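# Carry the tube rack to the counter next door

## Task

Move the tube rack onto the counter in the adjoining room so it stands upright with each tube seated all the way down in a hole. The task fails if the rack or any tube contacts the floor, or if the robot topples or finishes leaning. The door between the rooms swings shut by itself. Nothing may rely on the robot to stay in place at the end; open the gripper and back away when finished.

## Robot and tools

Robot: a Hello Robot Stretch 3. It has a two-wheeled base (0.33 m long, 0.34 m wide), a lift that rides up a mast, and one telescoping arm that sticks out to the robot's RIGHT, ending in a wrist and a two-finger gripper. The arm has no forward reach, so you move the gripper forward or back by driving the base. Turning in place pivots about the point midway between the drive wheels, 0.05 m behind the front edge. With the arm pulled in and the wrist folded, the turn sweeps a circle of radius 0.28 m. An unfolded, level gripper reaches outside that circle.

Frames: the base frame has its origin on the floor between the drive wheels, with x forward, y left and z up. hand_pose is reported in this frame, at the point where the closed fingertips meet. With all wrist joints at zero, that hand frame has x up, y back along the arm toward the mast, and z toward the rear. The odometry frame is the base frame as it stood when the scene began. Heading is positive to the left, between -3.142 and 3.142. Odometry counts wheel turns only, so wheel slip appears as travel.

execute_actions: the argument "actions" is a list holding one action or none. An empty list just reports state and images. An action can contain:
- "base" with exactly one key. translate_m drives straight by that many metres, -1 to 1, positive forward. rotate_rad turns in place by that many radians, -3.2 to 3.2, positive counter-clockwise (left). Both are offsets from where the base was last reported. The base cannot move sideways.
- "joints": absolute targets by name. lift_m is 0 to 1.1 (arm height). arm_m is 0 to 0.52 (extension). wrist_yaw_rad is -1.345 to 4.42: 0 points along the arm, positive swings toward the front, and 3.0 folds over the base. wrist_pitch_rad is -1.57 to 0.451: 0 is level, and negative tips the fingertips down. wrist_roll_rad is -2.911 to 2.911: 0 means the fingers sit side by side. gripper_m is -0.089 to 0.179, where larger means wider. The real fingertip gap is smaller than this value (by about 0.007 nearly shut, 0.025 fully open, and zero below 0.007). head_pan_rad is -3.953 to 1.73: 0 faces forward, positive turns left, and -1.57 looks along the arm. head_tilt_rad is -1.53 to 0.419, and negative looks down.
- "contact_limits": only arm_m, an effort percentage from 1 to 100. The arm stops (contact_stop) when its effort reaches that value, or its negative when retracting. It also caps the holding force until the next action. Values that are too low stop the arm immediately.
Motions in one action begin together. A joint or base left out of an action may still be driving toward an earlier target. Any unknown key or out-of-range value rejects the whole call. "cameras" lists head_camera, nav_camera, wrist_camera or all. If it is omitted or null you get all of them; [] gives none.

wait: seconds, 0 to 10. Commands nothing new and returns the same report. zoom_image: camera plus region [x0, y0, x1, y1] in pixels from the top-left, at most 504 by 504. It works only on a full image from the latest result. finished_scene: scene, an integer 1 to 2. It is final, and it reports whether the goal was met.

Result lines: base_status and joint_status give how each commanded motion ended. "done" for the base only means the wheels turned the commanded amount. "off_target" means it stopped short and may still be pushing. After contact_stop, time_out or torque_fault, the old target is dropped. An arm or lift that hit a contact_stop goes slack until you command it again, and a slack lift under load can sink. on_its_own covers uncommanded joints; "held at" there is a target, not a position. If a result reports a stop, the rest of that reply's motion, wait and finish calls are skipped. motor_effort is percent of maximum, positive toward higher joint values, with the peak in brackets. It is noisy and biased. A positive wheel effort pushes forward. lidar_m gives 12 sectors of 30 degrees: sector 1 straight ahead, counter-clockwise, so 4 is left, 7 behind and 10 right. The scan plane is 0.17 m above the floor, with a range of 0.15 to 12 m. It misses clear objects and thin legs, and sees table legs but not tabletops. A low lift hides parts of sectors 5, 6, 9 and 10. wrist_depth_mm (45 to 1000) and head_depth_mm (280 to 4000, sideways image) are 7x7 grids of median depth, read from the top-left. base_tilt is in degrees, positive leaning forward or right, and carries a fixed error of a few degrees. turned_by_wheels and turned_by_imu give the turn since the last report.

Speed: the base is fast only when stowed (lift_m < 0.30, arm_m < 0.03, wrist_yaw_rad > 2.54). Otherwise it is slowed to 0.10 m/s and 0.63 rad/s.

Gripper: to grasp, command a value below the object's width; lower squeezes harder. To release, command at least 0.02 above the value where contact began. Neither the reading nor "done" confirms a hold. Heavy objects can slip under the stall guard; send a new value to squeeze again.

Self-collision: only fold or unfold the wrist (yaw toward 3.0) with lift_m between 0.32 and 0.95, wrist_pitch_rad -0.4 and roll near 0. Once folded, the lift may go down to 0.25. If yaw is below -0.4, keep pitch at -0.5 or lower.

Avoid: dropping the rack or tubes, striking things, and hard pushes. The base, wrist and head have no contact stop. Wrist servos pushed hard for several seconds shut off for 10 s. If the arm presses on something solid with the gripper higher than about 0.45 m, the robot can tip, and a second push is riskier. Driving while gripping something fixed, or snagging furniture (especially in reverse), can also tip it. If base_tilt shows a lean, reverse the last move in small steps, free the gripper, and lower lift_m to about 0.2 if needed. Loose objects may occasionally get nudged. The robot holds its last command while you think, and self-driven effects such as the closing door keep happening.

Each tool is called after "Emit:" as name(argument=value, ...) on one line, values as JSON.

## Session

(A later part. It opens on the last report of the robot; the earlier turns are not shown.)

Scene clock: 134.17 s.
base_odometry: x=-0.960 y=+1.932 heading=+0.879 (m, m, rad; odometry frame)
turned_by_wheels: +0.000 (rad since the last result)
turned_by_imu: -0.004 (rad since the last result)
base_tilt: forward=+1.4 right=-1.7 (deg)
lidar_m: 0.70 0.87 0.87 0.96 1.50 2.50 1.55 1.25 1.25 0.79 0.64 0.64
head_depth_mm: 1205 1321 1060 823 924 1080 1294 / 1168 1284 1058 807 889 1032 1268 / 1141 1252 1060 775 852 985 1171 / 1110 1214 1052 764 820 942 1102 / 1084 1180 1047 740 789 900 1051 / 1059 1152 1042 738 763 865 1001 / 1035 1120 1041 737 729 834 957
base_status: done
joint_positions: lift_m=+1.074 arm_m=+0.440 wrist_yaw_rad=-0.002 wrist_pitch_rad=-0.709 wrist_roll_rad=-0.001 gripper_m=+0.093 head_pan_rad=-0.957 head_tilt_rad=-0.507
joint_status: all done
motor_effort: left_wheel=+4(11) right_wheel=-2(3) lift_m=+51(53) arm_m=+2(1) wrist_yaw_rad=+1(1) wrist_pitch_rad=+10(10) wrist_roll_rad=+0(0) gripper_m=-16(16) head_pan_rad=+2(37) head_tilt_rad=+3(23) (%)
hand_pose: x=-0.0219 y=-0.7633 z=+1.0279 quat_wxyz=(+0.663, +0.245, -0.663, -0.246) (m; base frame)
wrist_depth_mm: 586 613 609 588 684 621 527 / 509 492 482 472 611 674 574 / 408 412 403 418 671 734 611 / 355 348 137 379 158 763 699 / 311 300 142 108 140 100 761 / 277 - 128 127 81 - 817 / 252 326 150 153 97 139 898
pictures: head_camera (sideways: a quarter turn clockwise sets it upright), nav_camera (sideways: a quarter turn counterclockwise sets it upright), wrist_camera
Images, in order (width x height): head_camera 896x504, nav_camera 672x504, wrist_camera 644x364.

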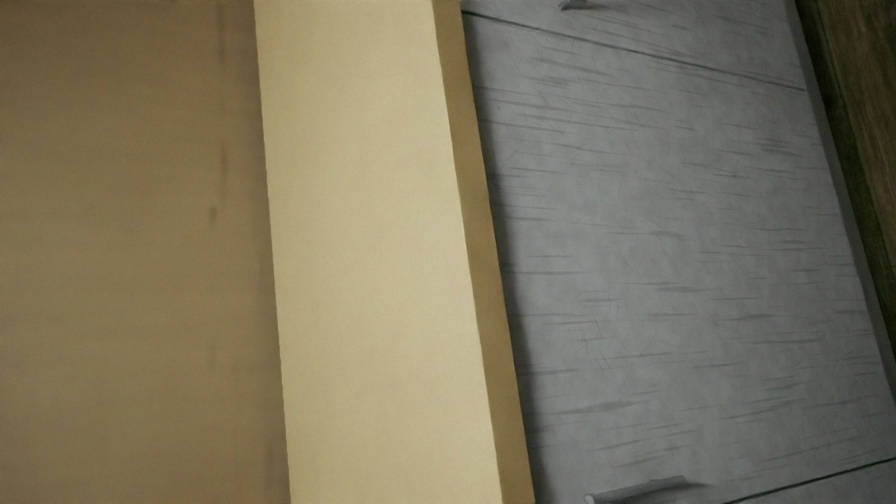

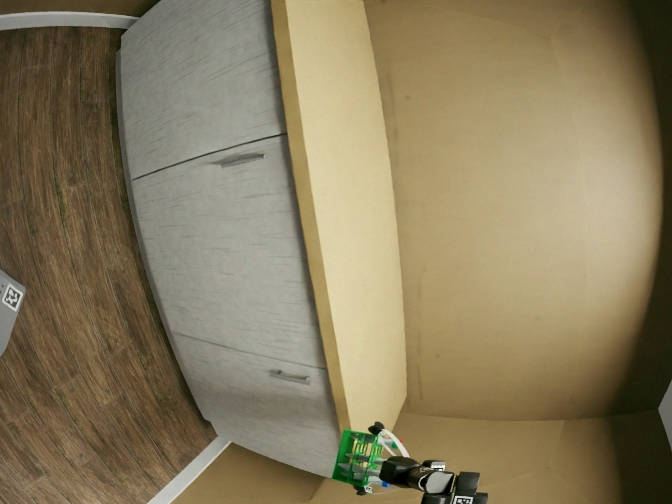

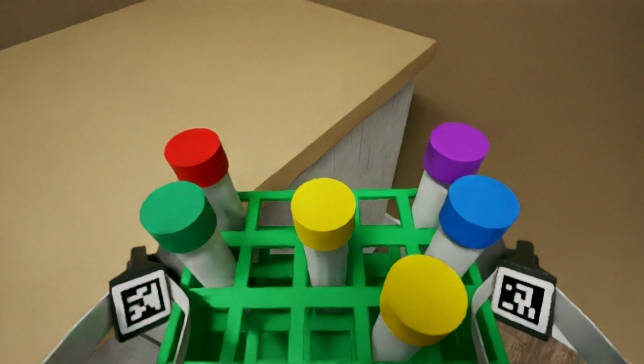

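Emit:
execute_actions(actions=[{"base": {"rotate_rad": 0.85}, "joints": {"lift_m": 1.042, "arm_m": 0.50, "head_pan_rad": -1.6, "head_tilt_rad": -0.45}}])

Scene clock: 137.03 s.
base_odometry: x=-0.960 y=+1.932 heading=+1.729 (m, m, rad; odometry frame)
turned_by_wheels: +0.850 (rad since the last result)
turned_by_imu: +0.847 (rad since the last result)
base_tilt: forward=+1.6 right=-1.7 (deg)
lidar_m: 0.87 0.89 1.19 2.50 1.84 1.31 1.25 0.95 0.67 0.64 0.66 0.88
head_depth_mm: 1092 - 1143 819 778 877 1011 / 1085 - 1223 816 773 869 1000 / 1078 - 1221 815 767 864 992 / 1076 - 823 789 761 856 981 / 1068 1156 1208 801 755 848 972 / 1062 1153 1203 808 745 841 961 / 1061 1146 1200 807 742 834 953
base_status: done
joint_positions: lift_m=+1.043 arm_m=+0.500 wrist_yaw_rad=-0.002 wrist_pitch_rad=-0.709 wrist_roll_rad=-0.001 gripper_m=+0.093 head_pan_rad=-1.593 head_tilt_rad=-0.458
joint_status: all done
motor_effort: left_wheel=-1(10) right_wheel=+2(10) lift_m=+19(46) arm_m=+2(6) wrist_yaw_rad=+1(1) wrist_pitch_rad=+10(10) wrist_roll_rad=+0(0) gripper_m=-16(16) head_pan_rad=-3(32) head_tilt_rad=+1(9) (%)
hand_pose: x=-0.0219 y=-0.8234 z=+0.9961 quat_wxyz=(+0.663, +0.245, -0.663, -0.246) (m; base frame)
wrist_depth_mm: 494 500 489 492 494 488 491 / 443 436 426 423 416 406 399 / 360 361 355 352 349 342 337 / 313 305 136 298 158 113 292 / 272 261 142 110 142 99 256 / 242 - 128 126 82 - 231 / 221 209 150 153 101 140 207
pictures: head_camera (sideways: a quarter turn clockwise sets it upright), nav_camera (sideways: a quarter turn counterclockwise sets it upright), wrist_camera
Images, in order (width x height): head_camera 896x504, nav_camera 672x504, wrist_camera 644x364.

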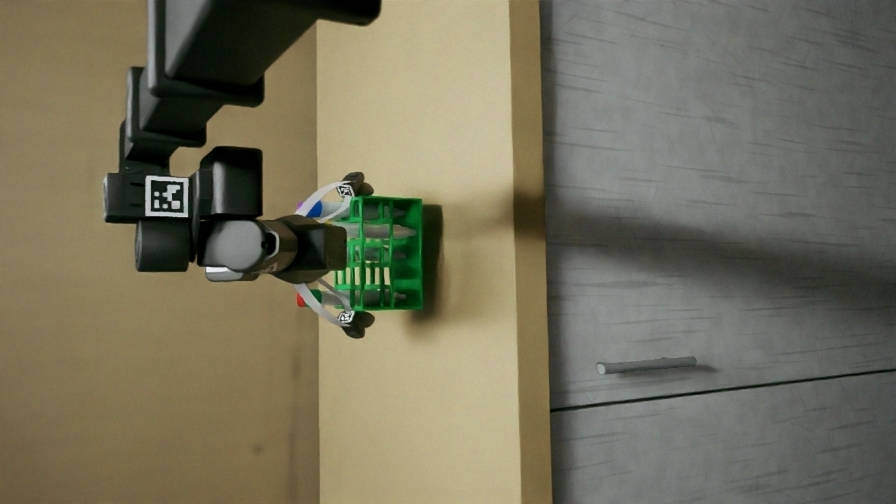

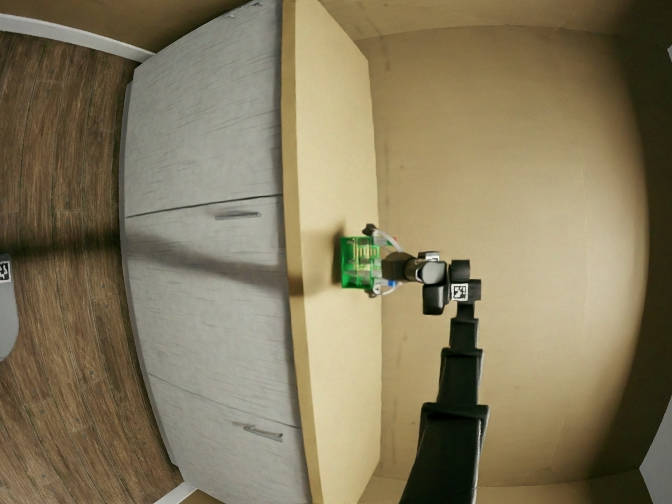

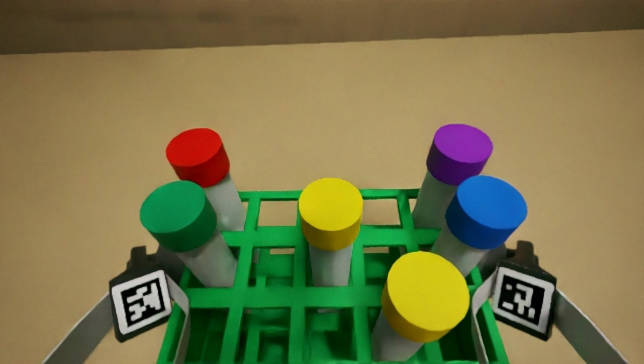

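Emit:
zoom_image(camera="head_camera", region=[270, 150, 490, 370])

Region (270, 150, 490, 370) of head_camera's 896x504 image, scaled by 2.291, with more detail than that image has.

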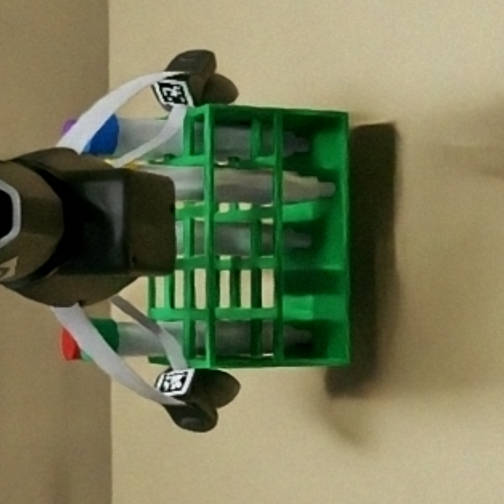

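Emit:
execute_actions(actions=[{"joints": {"lift_m": 1.018}}], cameras=["head_camera", "wrist_camera"])

Emit:
zoom_image(camera="head_camera", region=[290, 150, 510, 370])

Scene clock: 138.37 s.
base_odometry: x=-0.960 y=+1.932 heading=+1.729 (m, m, rad; odometry frame)
turned_by_wheels: +0.000 (rad since the last result)
turned_by_imu: +0.000 (rad since the last result)
base_tilt: forward=+1.5 right=-1.7 (deg)
lidar_m: 0.87 0.89 1.19 2.49 1.84 1.31 1.25 0.94 0.67 0.64 0.66 0.88
head_depth_mm: 1093 1165 - 784 779 883 1013 / 1084 1143 1141 817 774 873 1000 / 1081 - 1139 814 766 865 990 / 1075 1137 805 801 759 858 979 / 1068 1158 1208 798 753 845 970 / 1063 1151 1205 808 747 841 958 / 1060 1143 1195 807 743 836 948
base_status: not commanded
joint_positions: lift_m=+1.019 arm_m=+0.500 wrist_yaw_rad=-0.002 wrist_pitch_rad=-0.709 wrist_roll_rad=-0.001 gripper_m=+0.093 head_pan_rad=-1.593 head_tilt_rad=-0.458
joint_status: all done
motor_effort: left_wheel=-1(2) right_wheel=+2(2) lift_m=+19(20) arm_m=+2(2) wrist_yaw_rad=+2(1) wrist_pitch_rad=+11(10) wrist_roll_rad=+0(0) gripper_m=-17(17) head_pan_rad=-3(3) head_tilt_rad=+2(3) (%)
hand_pose: x=-0.0219 y=-0.8234 z=+0.9721 quat_wxyz=(+0.663, +0.245, -0.663, -0.246) (m; base frame)
wrist_depth_mm: 484 478 484 474 455 444 433 / 392 385 382 371 366 359 353 / 327 322 315 317 309 304 300 / 279 276 138 266 158 247 260 / 243 231 143 106 142 98 229 / 216 - 128 127 81 - 205 / 198 186 150 153 106 139 186
pictures: head_camera (sideways: a quarter turn clockwise sets it upright), wrist_camera
Images, in order (width x height): head_camera 896x504, wrist_camera 644x364.

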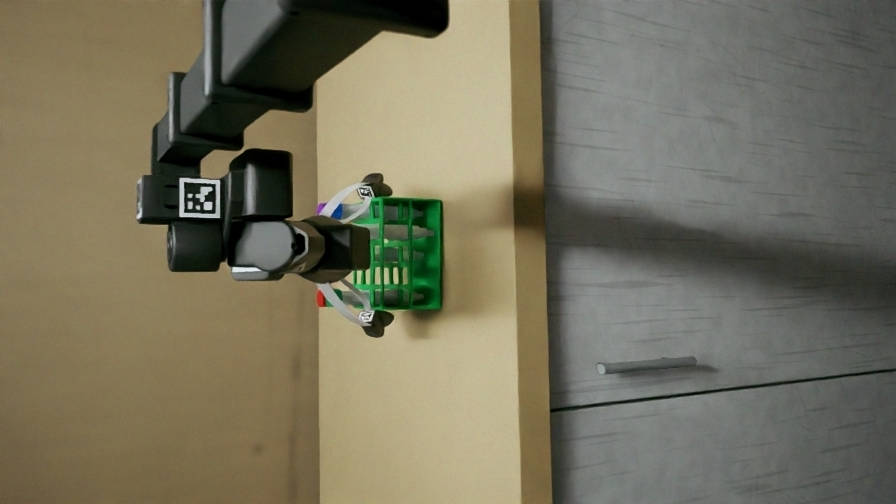

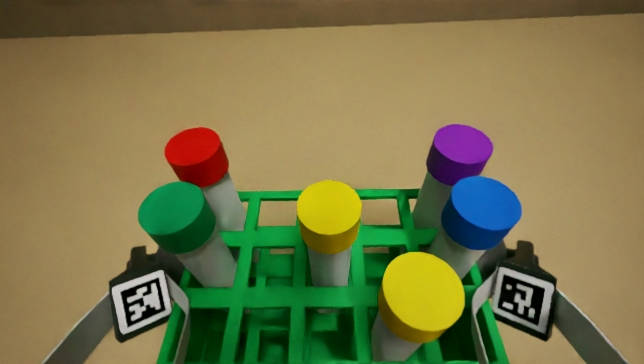

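Region (290, 150, 510, 370) of head_camera's 896x504 image, scaled by 2.291, with more detail than that image has.

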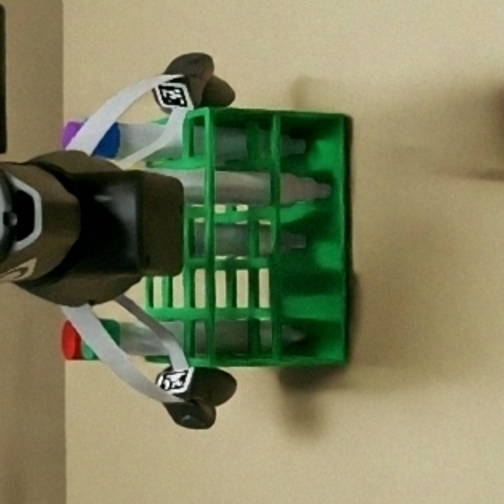

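Emit:
execute_actions(actions=[{"joints": {"lift_m": 1.011}}], cameras=["head_camera", "wrist_camera"])

Emit:
zoom_image(camera="head_camera", region=[290, 150, 510, 370])

Scene clock: 139.20 s.
base_odometry: x=-0.960 y=+1.932 heading=+1.729 (m, m, rad; odometry frame)
turned_by_wheels: +0.000 (rad since the last result)
turned_by_imu: +0.000 (rad since the last result)
base_tilt: forward=+1.5 right=-1.7 (deg)
lidar_m: 0.87 0.90 1.19 2.49 1.84 1.31 1.25 0.94 0.67 0.64 0.66 0.88
head_depth_mm: 1093 1174 - 783 778 881 1010 / 1087 1150 1140 819 772 874 1003 / 1081 1139 1140 814 766 863 990 / 1073 1141 - 805 762 856 979 / 1069 1156 1210 805 756 849 973 / 1065 1150 1203 808 747 840 959 / 1059 1146 1200 807 743 835 951
base_status: not commanded
joint_positions: lift_m=+1.012 arm_m=+0.500 wrist_yaw_rad=-0.002 wrist_pitch_rad=-0.696 wrist_roll_rad=-0.001 gripper_m=+0.093 head_pan_rad=-1.593 head_tilt_rad=-0.458
joint_status: all done
motor_effort: left_wheel=-2(2) right_wheel=+2(2) lift_m=+14(18) arm_m=+2(2) wrist_yaw_rad=+2(2) wrist_pitch_rad=+3(10) wrist_roll_rad=+0(0) gripper_m=-16(17) head_pan_rad=-3(3) head_tilt_rad=+2(1) (%)
hand_pose: x=-0.0219 y=-0.8259 z=+0.9677 quat_wxyz=(+0.665, +0.241, -0.664, -0.242) (m; base frame)
wrist_depth_mm: 494 488 478 481 473 447 443 / 392 390 383 379 371 363 353 / 328 321 318 309 307 304 300 / 277 272 134 255 160 244 257 / 240 231 143 114 140 217 226 / 211 - 127 127 81 - 202 / 195 182 151 153 113 139 181
pictures: head_camera (sideways: a quarter turn clockwise sets it upright), wrist_camera
Images, in order (width x height): head_camera 896x504, wrist_camera 644x364.

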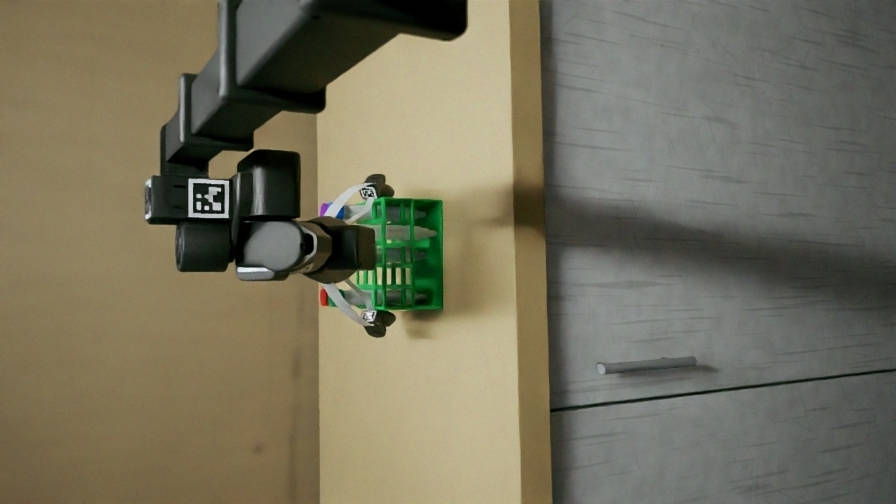

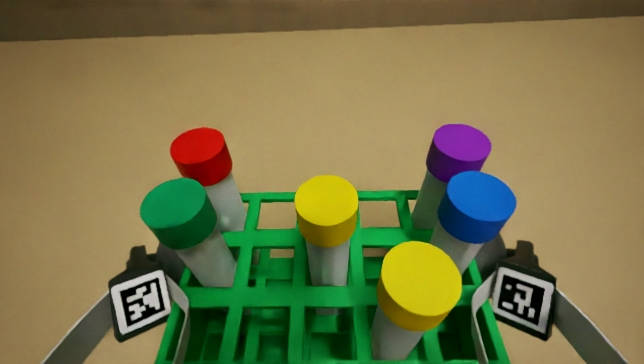

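Region (290, 150, 510, 370) of head_camera's 896x504 image, scaled by 2.291, with more detail than that image has.

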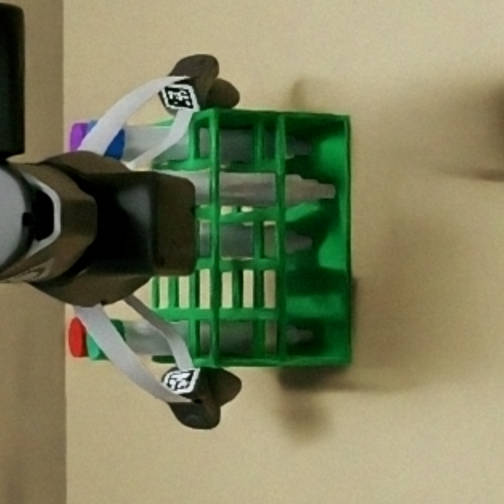

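The rack is resting on the counter (pitch effort dropped). Opening the gripper.

Emit:
execute_actions(actions=[{"joints": {"gripper_m": 0.179}}], cameras=["head_camera", "wrist_camera"])

Emit:
zoom_image(camera="head_camera", region=[290, 150, 510, 370])

Scene clock: 140.70 s.
base_odometry: x=-0.960 y=+1.932 heading=+1.729 (m, m, rad; odometry frame)
turned_by_wheels: +0.000 (rad since the last result)
turned_by_imu: +0.000 (rad since the last result)
base_tilt: forward=+1.4 right=-1.6 (deg)
lidar_m: 0.87 0.89 1.20 2.49 1.84 1.31 1.25 0.94 0.67 0.64 0.66 0.88
head_depth_mm: 1094 1164 - 782 778 879 1015 / 1089 1148 1144 817 773 873 999 / 1079 1139 1214 814 768 863 991 / 1076 1136 - 807 760 855 980 / 1068 1158 1216 803 756 848 970 / 1065 1149 1205 809 747 841 960 / 1058 1151 1200 807 743 835 952
base_status: not commanded
joint_positions: lift_m=+1.012 arm_m=+0.500 wrist_yaw_rad=-0.002 wrist_pitch_rad=-0.698 wrist_roll_rad=-0.001 gripper_m=+0.179 head_pan_rad=-1.593 head_tilt_rad=-0.458
joint_status: all done
motor_effort: left_wheel=-2(2) right_wheel=+2(2) lift_m=+17(18) arm_m=+2(2) wrist_yaw_rad=+1(2) wrist_pitch_rad=+4(4) wrist_roll_rad=+0(0) gripper_m=+0(86) head_pan_rad=-3(3) head_tilt_rad=+3(2) (%)
hand_pose: x=-0.0219 y=-0.8255 z=+0.9672 quat_wxyz=(+0.665, +0.241, -0.664, -0.243) (m; base frame)
wrist_depth_mm: 481 473 481 477 458 442 435 / 391 380 376 372 368 362 351 / 322 318 311 309 297 300 296 / 275 265 135 161 158 243 257 / 239 231 143 119 142 164 226 / 214 207 129 129 81 192 200 / - 183 149 152 110 138 178
pictures: head_camera (sideways: a quarter turn clockwise sets it upright), wrist_camera
Images, in order (width x height): head_camera 896x504, wrist_camera 644x364.

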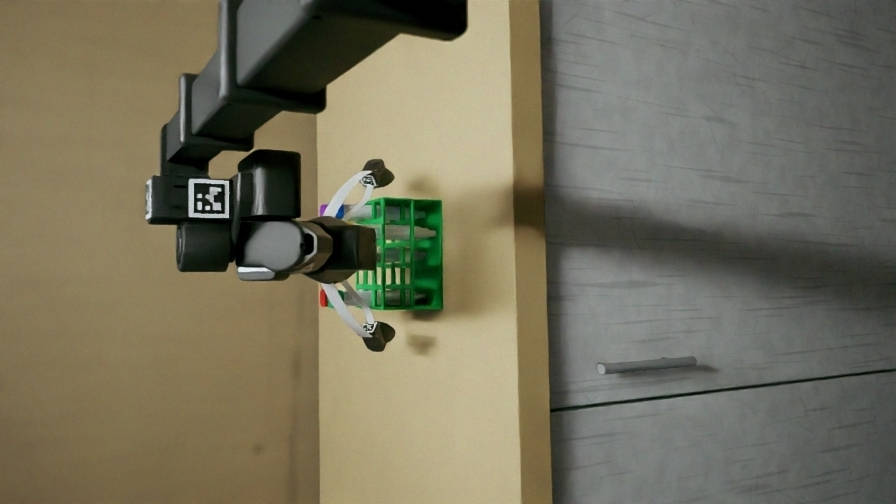

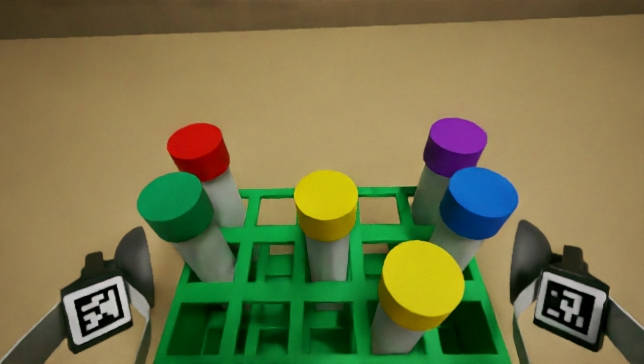

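Region (290, 150, 510, 370) of head_camera's 896x504 image, scaled by 2.291, with more detail than that image has.

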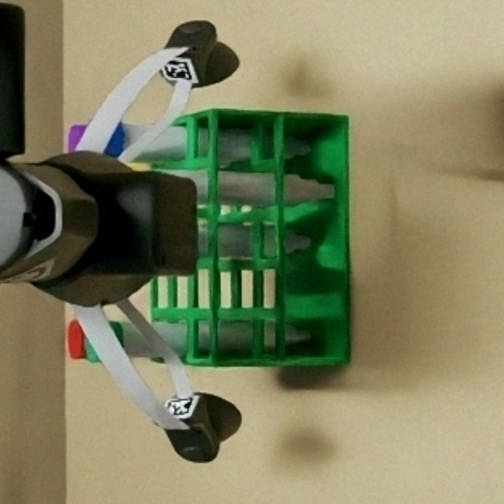

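Emit:
execute_actions(actions=[{"joints": {"arm_m": 0.08, "lift_m": 1.03}}])

Scene clock: 145.37 s.
base_odometry: x=-0.960 y=+1.932 heading=+1.729 (m, m, rad; odometry frame)
turned_by_wheels: +0.000 (rad since the last result)
turned_by_imu: -0.001 (rad since the last result)
base_tilt: forward=+1.5 right=-1.7 (deg)
lidar_m: 0.87 0.89 1.20 2.50 1.84 1.31 1.25 0.94 0.67 0.64 0.66 0.88
head_depth_mm: 1093 1178 - - - 906 1011 / 1084 1173 - - - 890 999 / 1082 1173 1247 - - - 989 / 1077 1162 1225 - - 886 981 / 1068 1159 1205 806 742 847 971 / 1061 1151 1204 809 739 843 961 / 1058 1147 1203 806 744 834 950
base_status: not commanded
joint_positions: lift_m=+1.029 arm_m=+0.080 wrist_yaw_rad=-0.001 wrist_pitch_rad=-0.699 wrist_roll_rad=-0.001 gripper_m=+0.179 head_pan_rad=-1.593 head_tilt_rad=-0.458
joint_status: all done
motor_effort: left_wheel=-1(2) right_wheel=+2(2) lift_m=+50(54) arm_m=-4(0) wrist_yaw_rad=+1(2) wrist_pitch_rad=+5(5) wrist_roll_rad=+0(0) gripper_m=+0(1) head_pan_rad=-3(3) head_tilt_rad=+3(2) (%)
hand_pose: x=-0.0218 y=-0.4059 z=+0.9848 quat_wxyz=(+0.665, +0.242, -0.664, -0.243) (m; base frame)
wrist_depth_mm: 541 535 526 458 497 490 479 / 428 417 418 405 400 399 387 / 378 373 368 377 381 379 415 / 468 471 472 482 483 505 505 / 575 594 596 594 622 606 617 / 749 775 794 801 792 818 799 / 917 - - - - - -
pictures: head_camera (sideways: a quarter turn clockwise sets it upright), nav_camera (sideways: a quarter turn counterclockwise sets it upright), wrist_camera
Images, in order (width x height): head_camera 896x504, nav_camera 672x504, wrist_camera 644x364.

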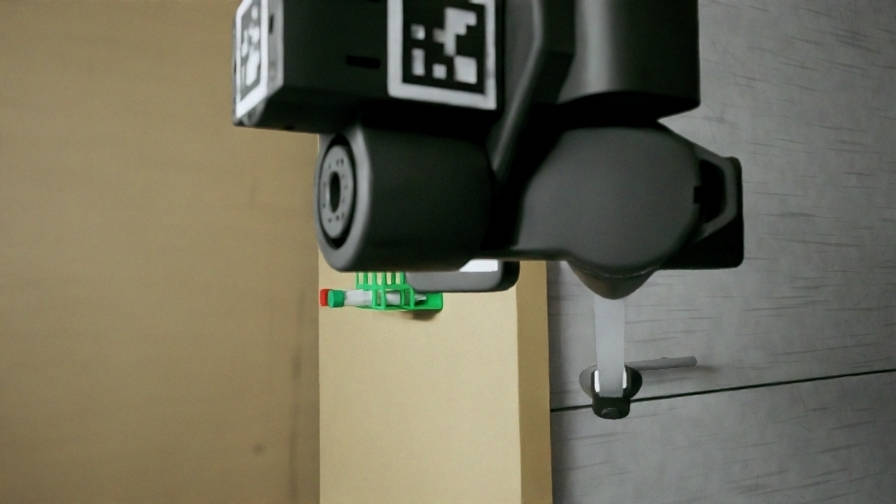

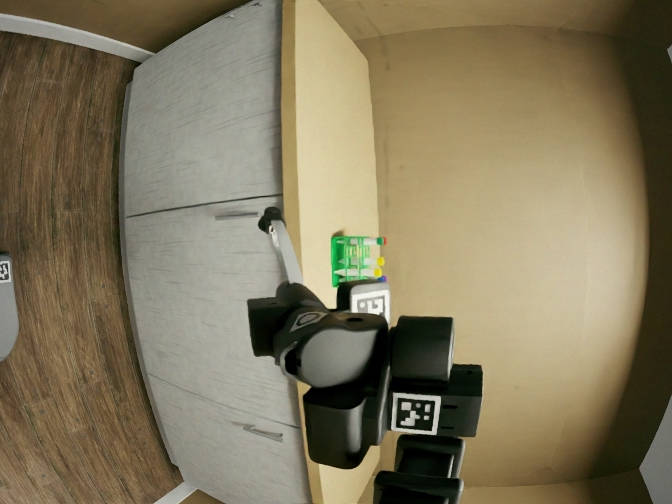

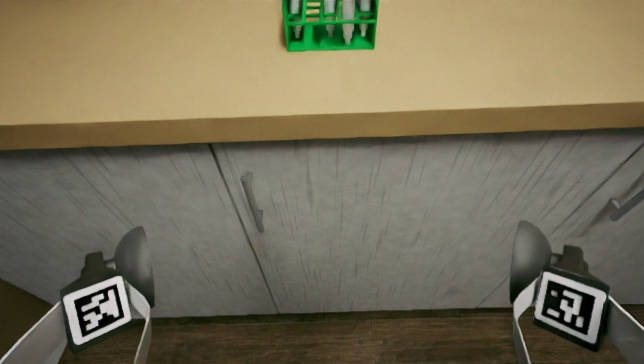

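Emit:
zoom_image(camera="nav_camera", region=[315, 220, 405, 300])

Emit:
zoom_image(camera="wrist_camera", region=[270, 0, 390, 60])

Region (315, 220, 405, 300) of nav_camera's 672x504 image, scaled by 5.600, with more detail than that image has.

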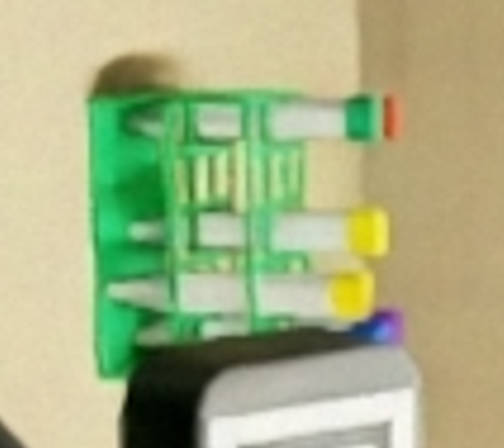

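Region (270, 0, 390, 60) of wrist_camera's 644x364 image, scaled by 4.200.

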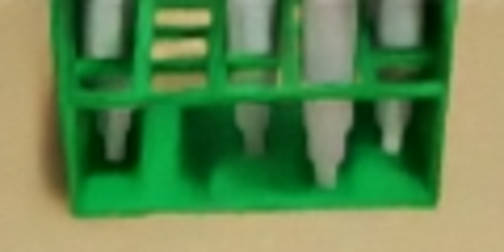

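Emit:
finished_scene(scene=1)

The scene is finished: the task was done.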